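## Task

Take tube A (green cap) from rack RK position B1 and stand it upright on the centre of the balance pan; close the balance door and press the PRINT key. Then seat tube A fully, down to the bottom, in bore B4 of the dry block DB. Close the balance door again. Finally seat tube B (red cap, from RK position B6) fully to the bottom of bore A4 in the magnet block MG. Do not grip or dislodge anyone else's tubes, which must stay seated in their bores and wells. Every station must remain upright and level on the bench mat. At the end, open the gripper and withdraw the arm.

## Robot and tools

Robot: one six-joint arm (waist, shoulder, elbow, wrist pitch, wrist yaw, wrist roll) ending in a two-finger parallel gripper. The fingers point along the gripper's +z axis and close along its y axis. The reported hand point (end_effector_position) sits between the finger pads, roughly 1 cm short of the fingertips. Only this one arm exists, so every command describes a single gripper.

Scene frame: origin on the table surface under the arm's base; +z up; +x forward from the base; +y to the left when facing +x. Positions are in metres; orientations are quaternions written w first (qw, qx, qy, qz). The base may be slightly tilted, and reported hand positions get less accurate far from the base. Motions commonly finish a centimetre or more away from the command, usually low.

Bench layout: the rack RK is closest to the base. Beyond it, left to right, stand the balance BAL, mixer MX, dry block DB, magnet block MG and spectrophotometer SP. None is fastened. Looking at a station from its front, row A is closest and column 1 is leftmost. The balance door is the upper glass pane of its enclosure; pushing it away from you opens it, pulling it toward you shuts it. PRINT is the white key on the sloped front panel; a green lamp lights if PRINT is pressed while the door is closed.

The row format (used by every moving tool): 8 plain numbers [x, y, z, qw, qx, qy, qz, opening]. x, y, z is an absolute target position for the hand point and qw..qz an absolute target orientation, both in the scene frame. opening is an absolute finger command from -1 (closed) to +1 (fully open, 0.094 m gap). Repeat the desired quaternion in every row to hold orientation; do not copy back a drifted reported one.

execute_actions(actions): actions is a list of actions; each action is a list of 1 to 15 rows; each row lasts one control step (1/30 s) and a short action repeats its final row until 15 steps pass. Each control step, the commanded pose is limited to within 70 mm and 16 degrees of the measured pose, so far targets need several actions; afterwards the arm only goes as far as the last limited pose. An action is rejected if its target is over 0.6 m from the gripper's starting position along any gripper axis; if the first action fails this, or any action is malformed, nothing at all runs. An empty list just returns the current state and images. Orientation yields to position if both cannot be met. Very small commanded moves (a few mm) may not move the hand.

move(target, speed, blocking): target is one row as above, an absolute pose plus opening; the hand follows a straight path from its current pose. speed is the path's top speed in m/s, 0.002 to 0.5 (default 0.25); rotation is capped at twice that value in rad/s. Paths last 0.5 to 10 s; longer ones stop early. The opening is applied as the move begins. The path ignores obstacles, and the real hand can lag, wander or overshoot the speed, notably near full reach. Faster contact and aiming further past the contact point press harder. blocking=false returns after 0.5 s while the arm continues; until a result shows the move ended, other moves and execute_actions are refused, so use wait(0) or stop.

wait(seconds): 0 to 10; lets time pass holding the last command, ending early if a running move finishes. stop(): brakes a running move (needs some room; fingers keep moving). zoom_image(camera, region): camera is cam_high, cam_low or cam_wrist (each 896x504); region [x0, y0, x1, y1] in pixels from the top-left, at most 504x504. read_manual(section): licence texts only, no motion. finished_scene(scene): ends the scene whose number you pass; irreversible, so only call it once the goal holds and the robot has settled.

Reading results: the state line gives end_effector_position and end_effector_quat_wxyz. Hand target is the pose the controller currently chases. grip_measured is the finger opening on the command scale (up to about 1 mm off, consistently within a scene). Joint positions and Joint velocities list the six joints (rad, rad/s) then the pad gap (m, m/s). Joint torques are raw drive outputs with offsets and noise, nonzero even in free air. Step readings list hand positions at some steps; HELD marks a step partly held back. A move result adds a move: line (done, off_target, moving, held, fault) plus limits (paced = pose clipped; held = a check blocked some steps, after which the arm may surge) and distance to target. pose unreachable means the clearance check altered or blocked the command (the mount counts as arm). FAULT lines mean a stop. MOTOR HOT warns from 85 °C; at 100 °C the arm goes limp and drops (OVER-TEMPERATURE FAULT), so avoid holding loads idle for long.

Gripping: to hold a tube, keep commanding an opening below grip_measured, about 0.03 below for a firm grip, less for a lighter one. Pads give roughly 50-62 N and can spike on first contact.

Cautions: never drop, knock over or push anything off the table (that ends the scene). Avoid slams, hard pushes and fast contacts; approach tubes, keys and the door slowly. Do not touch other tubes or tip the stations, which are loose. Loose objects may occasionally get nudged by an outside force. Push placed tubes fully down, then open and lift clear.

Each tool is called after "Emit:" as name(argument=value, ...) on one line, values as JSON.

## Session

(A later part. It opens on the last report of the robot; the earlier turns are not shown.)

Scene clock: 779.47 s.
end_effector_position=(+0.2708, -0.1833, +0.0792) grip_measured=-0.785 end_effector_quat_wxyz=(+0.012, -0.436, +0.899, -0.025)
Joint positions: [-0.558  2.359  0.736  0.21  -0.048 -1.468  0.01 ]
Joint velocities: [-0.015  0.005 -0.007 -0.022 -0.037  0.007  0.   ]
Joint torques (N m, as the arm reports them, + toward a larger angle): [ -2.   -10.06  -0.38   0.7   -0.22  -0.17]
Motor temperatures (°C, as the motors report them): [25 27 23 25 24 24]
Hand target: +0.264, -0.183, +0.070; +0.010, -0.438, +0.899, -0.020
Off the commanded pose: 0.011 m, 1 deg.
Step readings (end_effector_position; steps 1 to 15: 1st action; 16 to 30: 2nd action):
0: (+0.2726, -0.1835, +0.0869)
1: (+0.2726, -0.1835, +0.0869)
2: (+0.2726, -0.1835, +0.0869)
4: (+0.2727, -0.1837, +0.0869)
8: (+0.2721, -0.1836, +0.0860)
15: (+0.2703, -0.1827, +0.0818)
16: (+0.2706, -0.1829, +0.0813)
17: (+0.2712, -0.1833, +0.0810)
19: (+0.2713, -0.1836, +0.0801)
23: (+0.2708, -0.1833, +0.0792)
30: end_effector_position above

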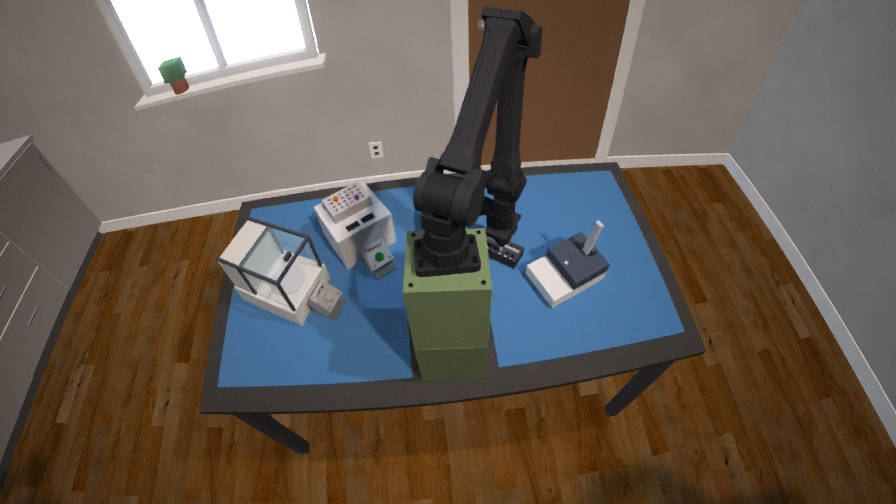

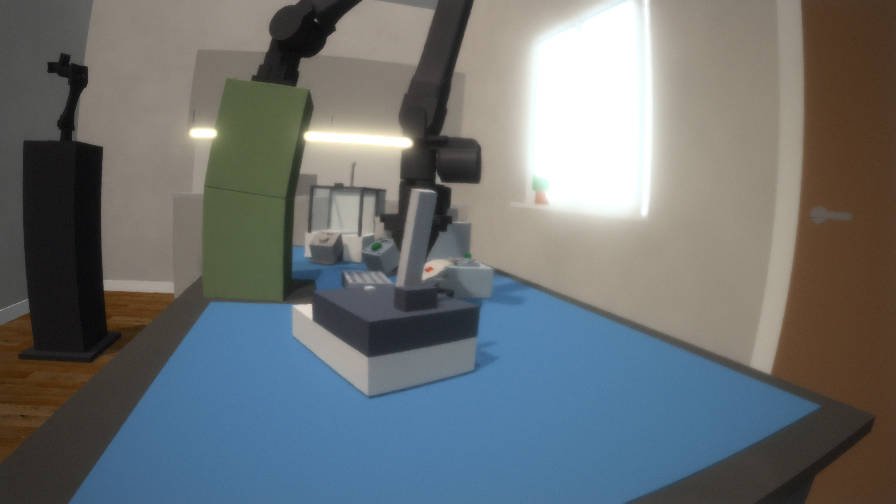

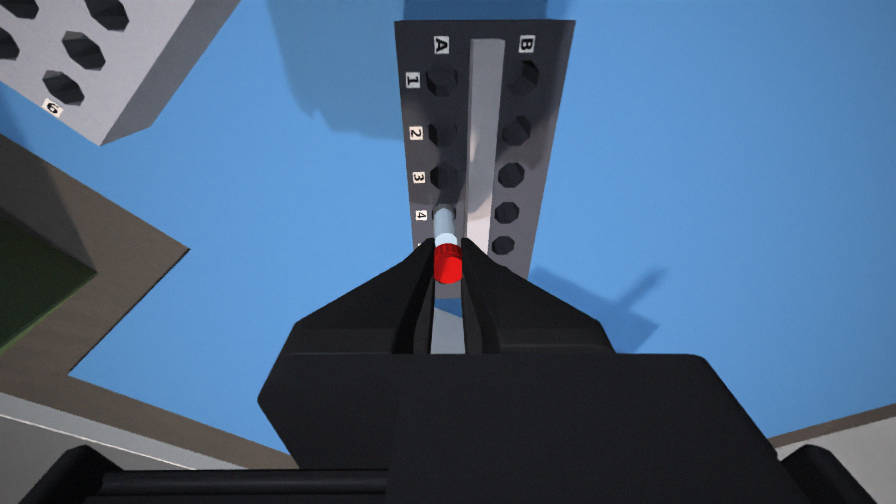

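In. Continue down.

Emit:
execute_actions(actions=[[[0.264,-0.1825,0.069,0.0096,-0.4384,0.8985,-0.0195,-0.83],[0.264,-0.1825,0.068,0.0096,-0.4384,0.8985,-0.0195,-0.83],[0.264,-0.1825,0.067,0.0096,-0.4384,0.8985,-0.0195,-0.83],[0.264,-0.1825,0.066,0.0096,-0.4384,0.8985,-0.0195,-0.83],[0.264,-0.1825,0.065,0.0096,-0.4384,0.8985,-0.0195,-0.83],[0.264,-0.1825,0.064,0.0096,-0.4384,0.8985,-0.0195,-0.83],[0.264,-0.1825,0.063,0.0096,-0.4384,0.8985,-0.0195,-0.83],[0.264,-0.1825,0.062,0.0096,-0.4384,0.8985,-0.0195,-0.83],[0.264,-0.1825,0.061,0.0096,-0.4384,0.8985,-0.0195,-0.83],[0.264,-0.1825,0.060,0.0096,-0.4384,0.8985,-0.0195,-0.83],[0.264,-0.1825,0.059,0.0096,-0.4384,0.8985,-0.0195,-0.83],[0.264,-0.1825,0.058,0.0096,-0.4384,0.8985,-0.0195,-0.83],[0.264,-0.1825,0.057,0.0096,-0.4384,0.8985,-0.0195,-0.83],[0.264,-0.1825,0.056,0.0096,-0.4384,0.8985,-0.0195,-0.83],[0.264,-0.1825,0.055,0.0096,-0.4384,0.8985,-0.0195,-0.83]],[[0.264,-0.1825,0.054,0.0096,-0.4384,0.8985,-0.0195,-0.83],[0.264,-0.1825,0.053,0.0096,-0.4384,0.8985,-0.0195,-0.83],[0.264,-0.1825,0.052,0.0096,-0.4384,0.8985,-0.0195,-0.83],[0.264,-0.1825,0.051,0.0096,-0.4384,0.8985,-0.0195,-0.83],[0.264,-0.1825,0.050,0.0096,-0.4384,0.8985,-0.0195,-0.83],[0.264,-0.1825,0.049,0.0096,-0.4384,0.8985,-0.0195,-0.83],[0.264,-0.1825,0.048,0.0096,-0.4384,0.8985,-0.0195,-0.83]]])

Scene clock: 792.23 s.
end_effector_position=(+0.2699, -0.1842, +0.0569) grip_measured=-0.785 end_effector_quat_wxyz=(+0.011, -0.436, +0.900, -0.024)
Joint positions: [-0.558  2.43   0.775  0.24  -0.048 -1.468  0.01 ]
Joint velocities: [ 0.005 -0.015 -0.012  0.017 -0.007 -0.007 -0.   ]
Joint torques (N m, as the arm reports them, + toward a larger angle): [ -1.72 -10.52  -0.69   0.7   -0.2   -0.14]
Motor temperatures (°C, as the motors report them): [25 27 23 25 24 24]
Hand target: +0.264, -0.182, +0.048; +0.009, -0.438, +0.899, -0.019
Off the commanded pose: 0.011 m, 1 deg.
Step readings (end_effector_position; steps 1 to 15: 1st action; 16 to 30: 2nd action):
0: (+0.2708, -0.1833, +0.0792)
1: (+0.2706, -0.1832, +0.0791)
2: (+0.2707, -0.1833, +0.0790)
4: (+0.2710, -0.1835, +0.0780)
8: (+0.2710, -0.1838, +0.0737)
15: (+0.2708, -0.1841, +0.0663)
16: (+0.2707, -0.1841, +0.0654)
17: (+0.2707, -0.1842, +0.0644)
19: (+0.2707, -0.1843, +0.0625)
23: (+0.2701, -0.1842, +0.0586)
30: end_effector_position above

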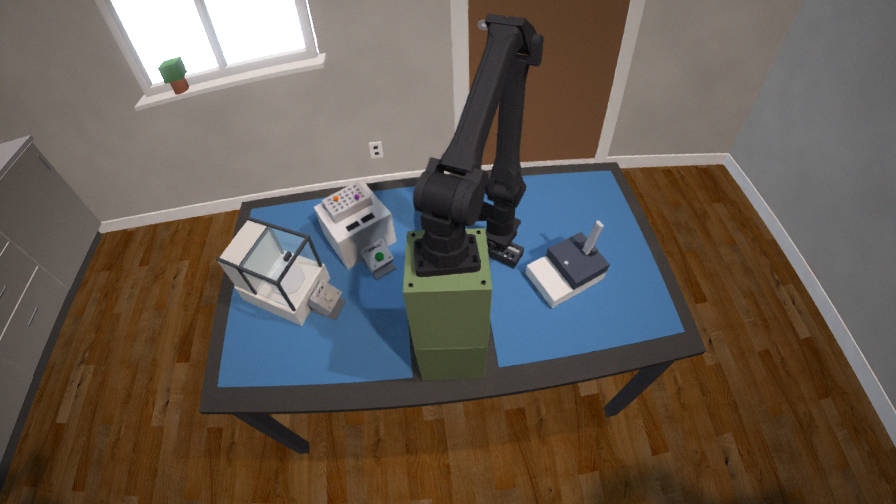

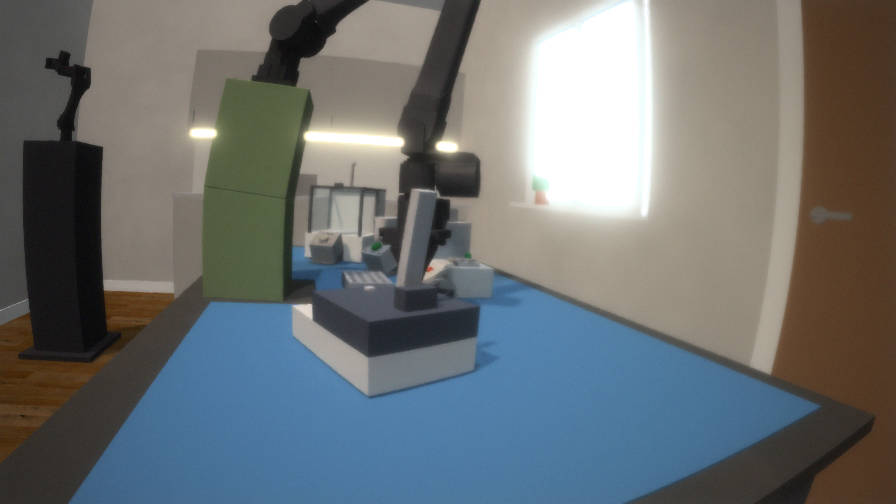

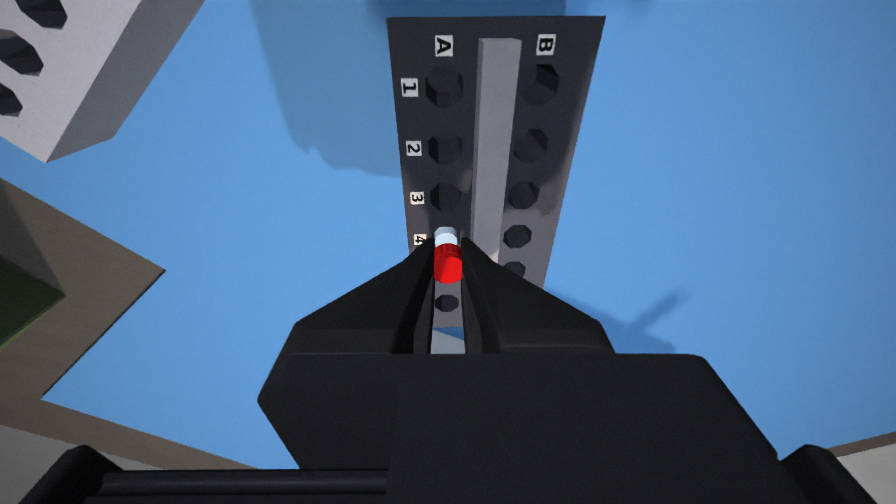

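Emit:
execute_actions(actions=[[[0.264,-0.1825,0.047,0.0096,-0.4384,0.8985,-0.0195,-0.83],[0.264,-0.1825,0.046,0.0096,-0.4384,0.8985,-0.0195,-0.83],[0.264,-0.1825,0.045,0.0096,-0.4384,0.8985,-0.0195,-0.83],[0.264,-0.1825,0.044,0.0096,-0.4384,0.8985,-0.0195,-0.83],[0.264,-0.1825,0.043,0.0096,-0.4384,0.8985,-0.0195,-0.83],[0.264,-0.1825,0.042,0.0096,-0.4384,0.8985,-0.0195,-0.83],[0.264,-0.1825,0.041,0.0096,-0.4384,0.8985,-0.0195,-0.83],[0.264,-0.1825,0.040,0.0096,-0.4384,0.8985,-0.0195,-0.83],[0.264,-0.1825,0.039,0.0096,-0.4384,0.8985,-0.0195,-0.83],[0.264,-0.1825,0.038,0.0096,-0.4384,0.8985,-0.0195,-0.83]]])

Scene clock: 800.60 s.
end_effector_position=(+0.2701, -0.1843, +0.0563) grip_measured=-0.785 end_effector_quat_wxyz=(+0.012, -0.436, +0.899, -0.025)
Joint positions: [-0.558  2.432  0.776  0.245 -0.048 -1.468  0.01 ]
Joint velocities: [-0.005 -0.015  0.002 -0.022  0.022 -0.081 -0.   ]
Joint torques (N m, as the arm reports them, + toward a larger angle): [-1.63 -8.49  0.7   1.01 -0.19 -0.12]
Motor temperatures (°C, as the motors report them): [25 27 23 25 24 24]
Hand target: +0.264, -0.182, +0.039; +0.010, -0.438, +0.899, -0.019
Off the commanded pose: 0.019 m, 1 deg.
Step readings (end_effector_position):
0: (+0.2699, -0.1842, +0.0569)
1: (+0.2699, -0.1842, +0.0569)
2: (+0.2698, -0.1841, +0.0568)
4: (+0.2700, -0.1843, +0.0567)
8: (+0.2700, -0.1843, +0.0564)
15: end_effector_position above

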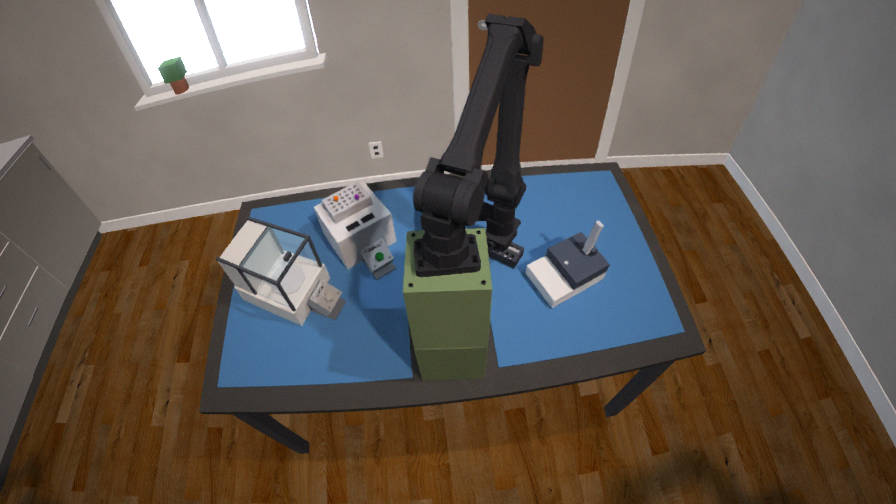

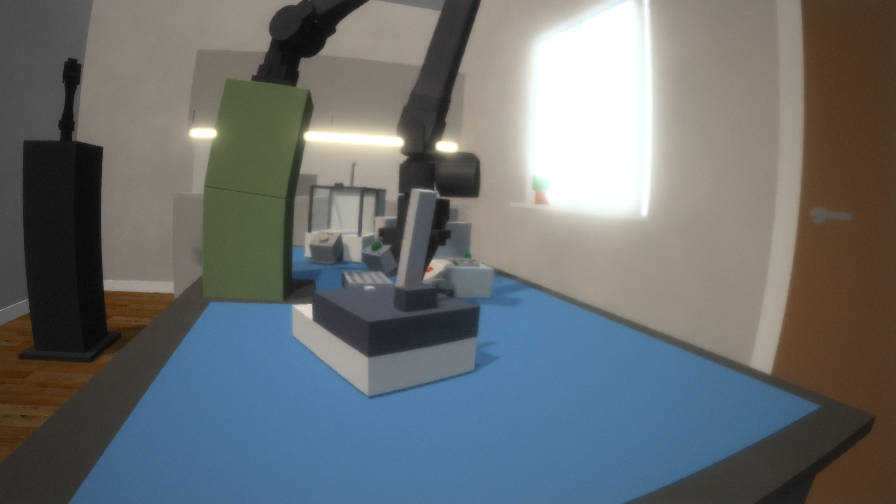

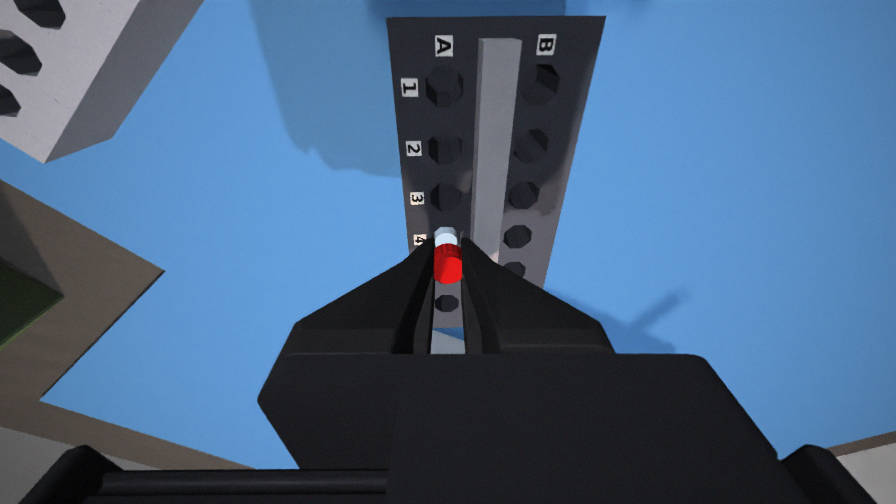

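Emit:
execute_actions(actions=[[[0.264,-0.1825,0.043,0.0096,-0.4384,0.8985,-0.0195,-0.83],[0.265,-0.1825,0.048,0.0096,-0.4384,0.8985,-0.0195,-0.83],[0.266,-0.183,0.052,0.0096,-0.4384,0.8985,-0.0195,-0.83],[0.266,-0.183,0.052,0.0096,-0.4384,0.8985,-0.0195,-0.78],[0.266,-0.183,0.052,0.0096,-0.4384,0.8985,-0.0195,-0.74],[0.266,-0.183,0.052,0.0096,-0.4384,0.8985,-0.0195,-0.70],[0.266,-0.183,0.052,0.0096,-0.4384,0.8985,-0.0195,-0.66]],[[0.267,-0.183,0.055,0.0096,-0.4384,0.8985,-0.0195,-0.66],[0.267,-0.183,0.058,0.0096,-0.4384,0.8985,-0.0195,-0.66],[0.267,-0.183,0.061,0.0096,-0.4384,0.8985,-0.0195,-0.66],[0.267,-0.183,0.063,0.0096,-0.4384,0.8985,-0.0195,-0.66],[0.267,-0.183,0.065,0.0096,-0.4384,0.8985,-0.0195,-0.64],[0.267,-0.183,0.067,0.0096,-0.4384,0.8985,-0.0195,-0.62],[0.267,-0.183,0.069,0.0096,-0.4384,0.8985,-0.0195,-0.6],[0.267,-0.183,0.071,0.0096,-0.4384,0.8985,-0.0195,-0.6],[0.267,-0.183,0.073,0.0096,-0.4384,0.8985,-0.0195,-0.6],[0.267,-0.183,0.075,0.0096,-0.4384,0.8985,-0.0195,-0.6],[0.267,-0.183,0.077,0.0096,-0.4384,0.8985,-0.0195,-0.6],[0.267,-0.183,0.079,0.0096,-0.4384,0.8985,-0.0195,-0.6],[0.267,-0.183,0.081,0.0096,-0.4384,0.8985,-0.0195,-0.6]],[[0.267,-0.183,0.082,0.0096,-0.4384,0.8985,-0.0195,-0.6]]])

Scene clock: 817.23 s.
end_effector_position=(+0.2718, -0.1838, +0.0776) grip_measured=-0.602 end_effector_quat_wxyz=(+0.012, -0.436, +0.900, -0.024)
Joint positions: [-0.558  2.363  0.743  0.206 -0.049 -1.468  0.019]
Joint velocities: [-0.005 -0.024 -0.007 -0.012  0.066 -0.022 -0.001]
Joint torques (N m, as the arm reports them, + toward a larger angle): [ -1.78 -13.36  -2.16  -0.25  -0.17  -0.16]
Motor temperatures (°C, as the motors report them): [25 26 23 25 24 24]
Hand target: +0.267, -0.183, +0.082; +0.010, -0.438, +0.899, -0.019
Off the commanded pose: 0.007 m, 1 deg.
Step readings (end_effector_position; steps 1 to 15: 1st action; 16 to 30: 2nd action; 31 to 45: 3rd action):
0: (+0.2701, -0.1843, +0.0563)
1: (+0.2701, -0.1843, +0.0563)
2: (+0.2701, -0.1843, +0.0563)
4: (+0.2699, -0.1841, +0.0563)
8: (+0.2693, -0.1836, +0.0562)
15: (+0.2693, -0.1836, +0.0562)
16: (+0.2691, -0.1835, +0.0562)
17: (+0.2688, -0.1833, +0.0562)
19: (+0.2676, -0.1825, +0.0562)
23: (+0.2668, -0.1818, +0.0590)
30: (+0.2691, -0.1824, +0.0742)
31: (+0.2701, -0.1829, +0.0757)
32: (+0.2710, -0.1834, +0.0767)
34: (+0.2721, -0.1840, +0.0775)
38: (+0.2719, -0.1839, +0.0776)
45: end_effector_position above

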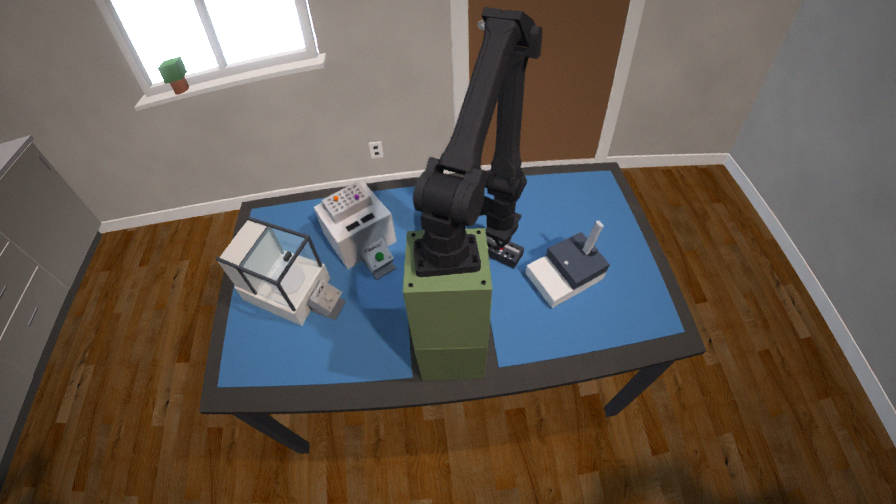

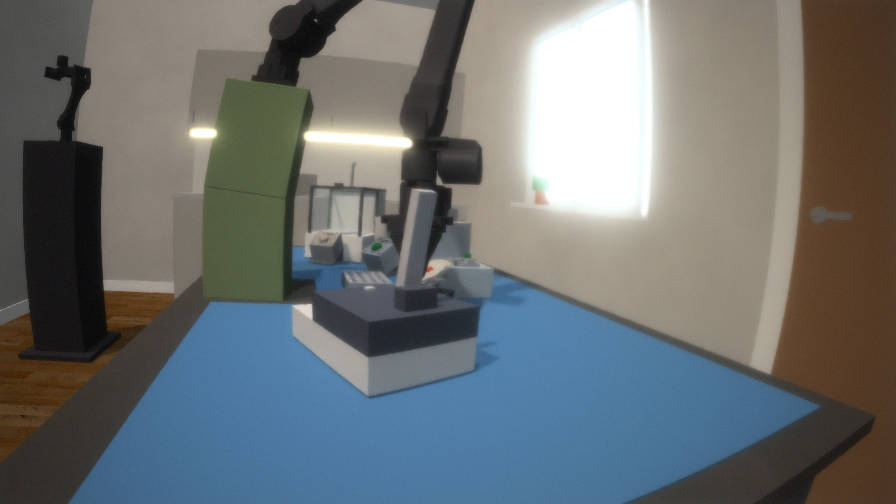

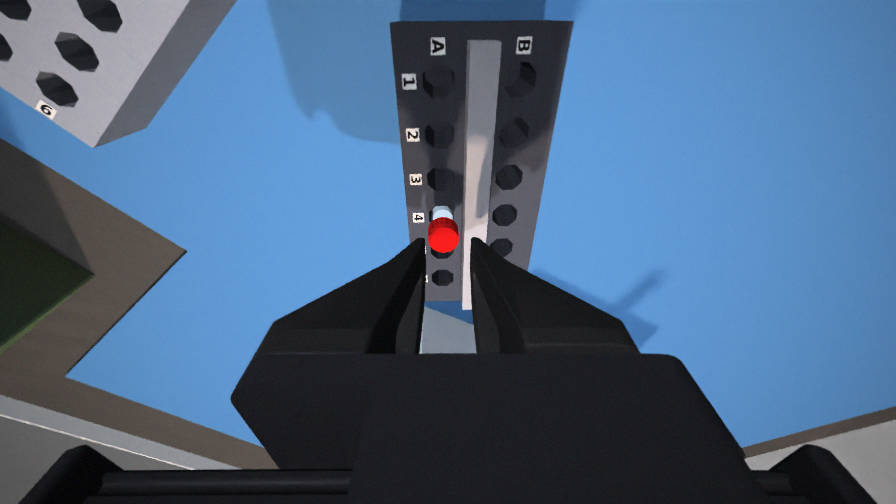

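Emit:
execute_actions(actions=[[[0.266,-0.1825,0.080,0.0096,-0.4384,0.8985,-0.0195,-0.75],[0.265,-0.182,0.078,0.0096,-0.4384,0.8985,-0.0195,-0.9],[0.264,-0.182,0.076,0.0096,-0.4384,0.8985,-0.0195,-1],[0.263,-0.182,0.074,0.0096,-0.4384,0.8985,-0.0195,-1],[0.263,-0.182,0.072,0.0096,-0.4384,0.8985,-0.0195,-1],[0.263,-0.182,0.070,0.0096,-0.4384,0.8985,-0.0195,-1],[0.263,-0.182,0.069,0.0096,-0.4384,0.8985,-0.0195,-1],[0.263,-0.182,0.068,0.0096,-0.4384,0.8985,-0.0195,-1],[0.263,-0.182,0.067,0.0096,-0.4384,0.8985,-0.0195,-1],[0.263,-0.182,0.066,0.0096,-0.4384,0.8985,-0.0195,-1],[0.263,-0.182,0.065,0.0096,-0.4384,0.8985,-0.0195,-1],[0.263,-0.182,0.064,0.0096,-0.4384,0.8985,-0.0195,-1],[0.263,-0.182,0.063,0.0096,-0.4384,0.8985,-0.0195,-1],[0.263,-0.182,0.062,0.0096,-0.4384,0.8985,-0.0195,-1],[0.263,-0.182,0.061,0.0096,-0.4384,0.8985,-0.0195,-1]],[[0.263,-0.182,0.060,0.0096,-0.4384,0.8985,-0.0195,-1],[0.263,-0.182,0.059,0.0096,-0.4384,0.8985,-0.0195,-1],[0.263,-0.182,0.058,0.0096,-0.4384,0.8985,-0.0195,-1],[0.263,-0.182,0.057,0.0096,-0.4384,0.8985,-0.0195,-1],[0.263,-0.182,0.056,0.0096,-0.4384,0.8985,-0.0195,-1],[0.263,-0.182,0.055,0.0096,-0.4384,0.8985,-0.0195,-1],[0.263,-0.182,0.054,0.0096,-0.4384,0.8985,-0.0195,-1],[0.263,-0.182,0.053,0.0096,-0.4384,0.8985,-0.0195,-1],[0.263,-0.182,0.052,0.0096,-0.4384,0.8985,-0.0195,-1],[0.263,-0.182,0.051,0.0096,-0.4384,0.8985,-0.0195,-1],[0.263,-0.182,0.050,0.0096,-0.4384,0.8985,-0.0195,-1],[0.263,-0.182,0.049,0.0096,-0.4384,0.8985,-0.0195,-1],[0.263,-0.182,0.048,0.0096,-0.4384,0.8985,-0.0195,-1]]])

Scene clock: 833.87 s.
end_effector_position=(+0.2700, -0.1832, +0.0697) grip_measured=-0.987 end_effector_quat_wxyz=(+0.013, -0.436, +0.899, -0.026)
Joint positions: [-0.558  2.391  0.749  0.232 -0.049 -1.468  0.001]
Joint velocities: [-0.024  0.005 -0.007 -0.002 -0.007  0.007 -0.001]
Joint torques (N m, as the arm reports them, + toward a larger angle): [-1.63 -7.41  1.12  1.18 -0.17 -0.14]
Motor temperatures (°C, as the motors report them): [25 27 23 25 24 24]
Hand target: +0.262, -0.181, +0.049; +0.009, -0.438, +0.899, -0.019
Off the commanded pose: 0.023 m, 1 deg.
Step readings (end_effector_position; steps 1 to 15: 1st action; 16 to 30: 2nd action):
0: (+0.2718, -0.1838, +0.0776)
1: (+0.2718, -0.1838, +0.0776)
2: (+0.2718, -0.1838, +0.0776)
4: (+0.2718, -0.1838, +0.0776)
8: (+0.2732, -0.1847, +0.0777)
15: (+0.2709, -0.1835, +0.0734)
16: (+0.2701, -0.1831, +0.0720)
17: (+0.2698, -0.1830, +0.0707)
19: (+0.2693, -0.1828, +0.0698)
23: (+0.2698, -0.1831, +0.0698)
30: end_effector_position above

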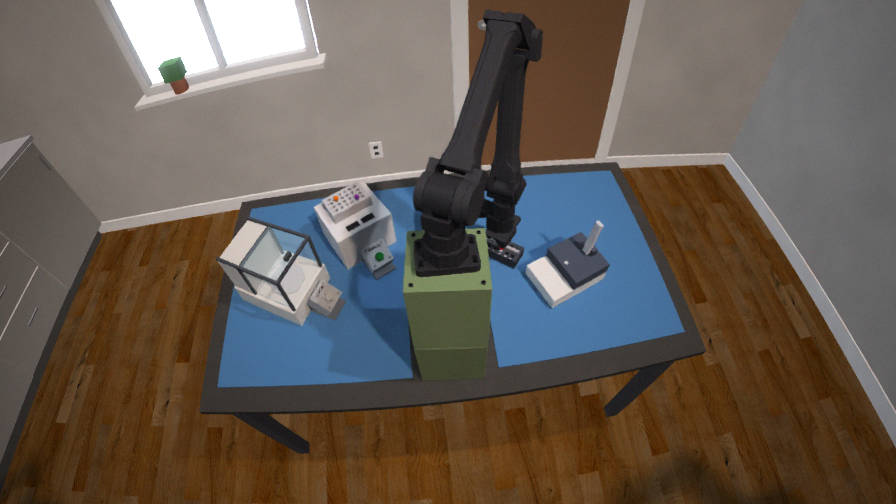

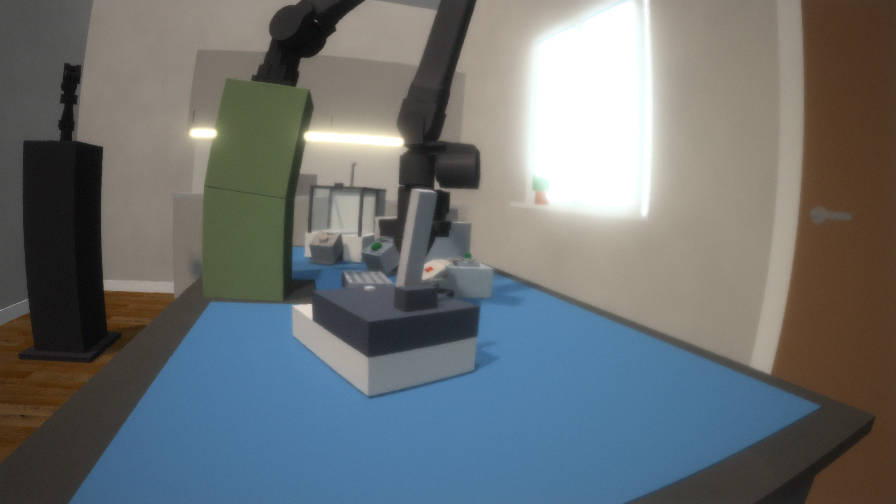

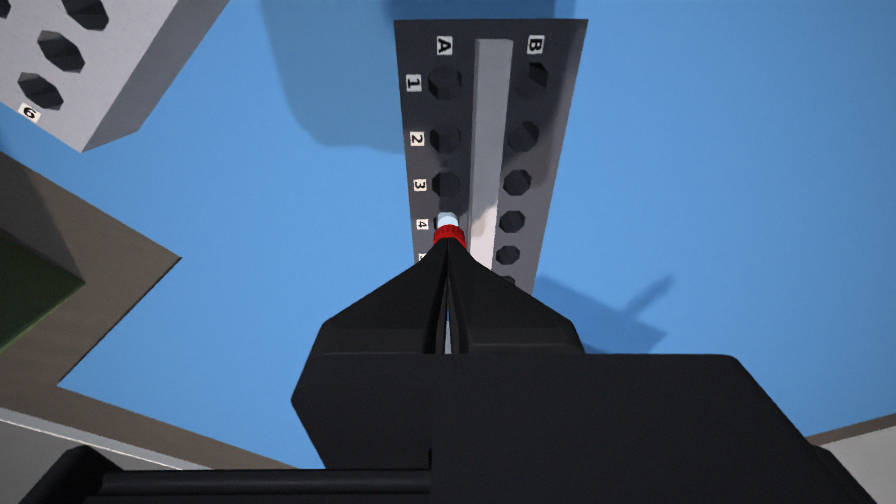

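Solid. Move clear.

Emit:
move(target=[0.27,-0.15,0.25,0,-0.4384,0.8988,0,-0.5], speed=0.2)

Emit:
finished_scene(scene=1)

Scene clock: 838.03 s.
end_effector_position=(+0.2739, -0.1549, +0.2520) grip_measured=-0.502 end_effector_quat_wxyz=(+0.005, -0.441, +0.897, -0.008)
Joint positions: [-0.509  1.732  0.557 -0.27  -0.049 -1.432  0.023]
Joint velocities: [-0.015 -0.005 -0.017  0.002 -0.007  0.007  0.001]
Joint torques (N m, as the arm reports them, + toward a larger angle): [-0.54 -9.82  2.66 -0.33 -0.11  0.09]
Motor temperatures (°C, as the motors report them): [25 27 23 25 24 24]
Hand target: +0.269, -0.149, +0.251; +0.000, -0.438, +0.899, +0.000
Off the commanded pose: 0.007 m, 1 deg.
move: done

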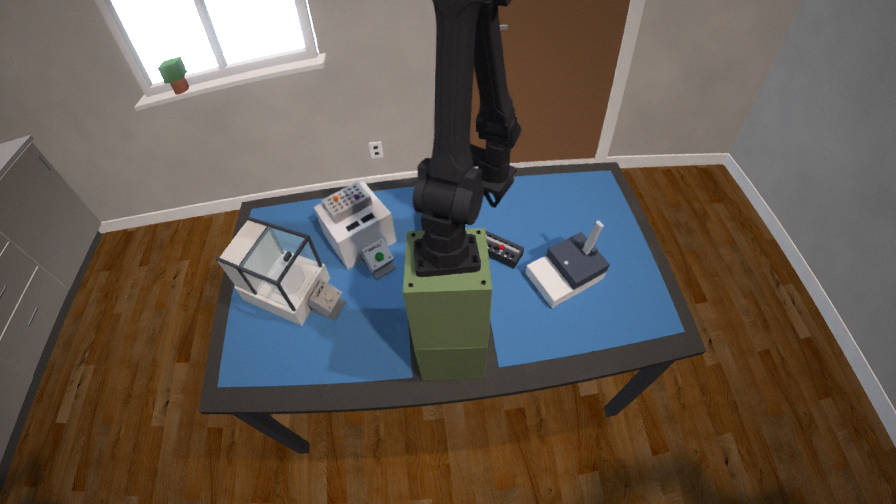

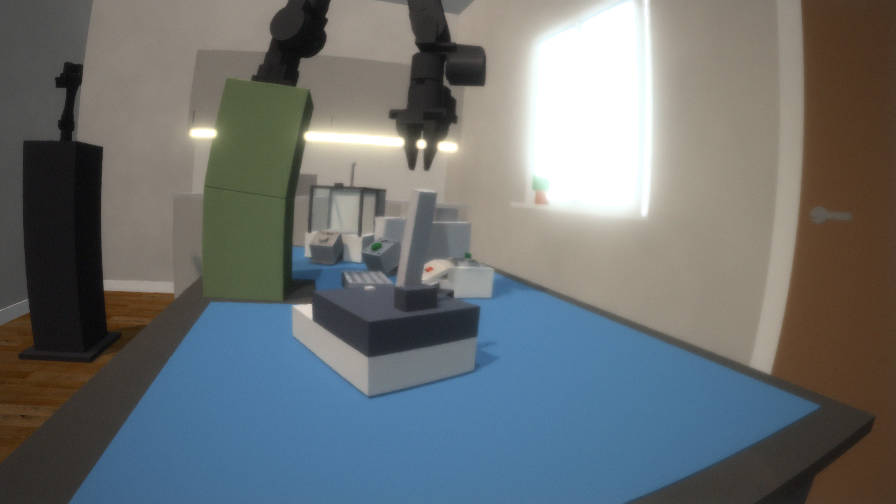

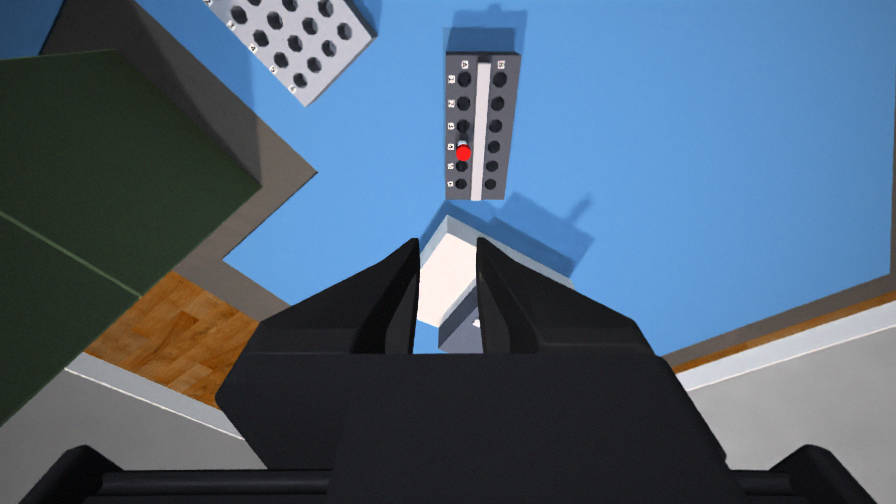

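The scene is finished: the task was done.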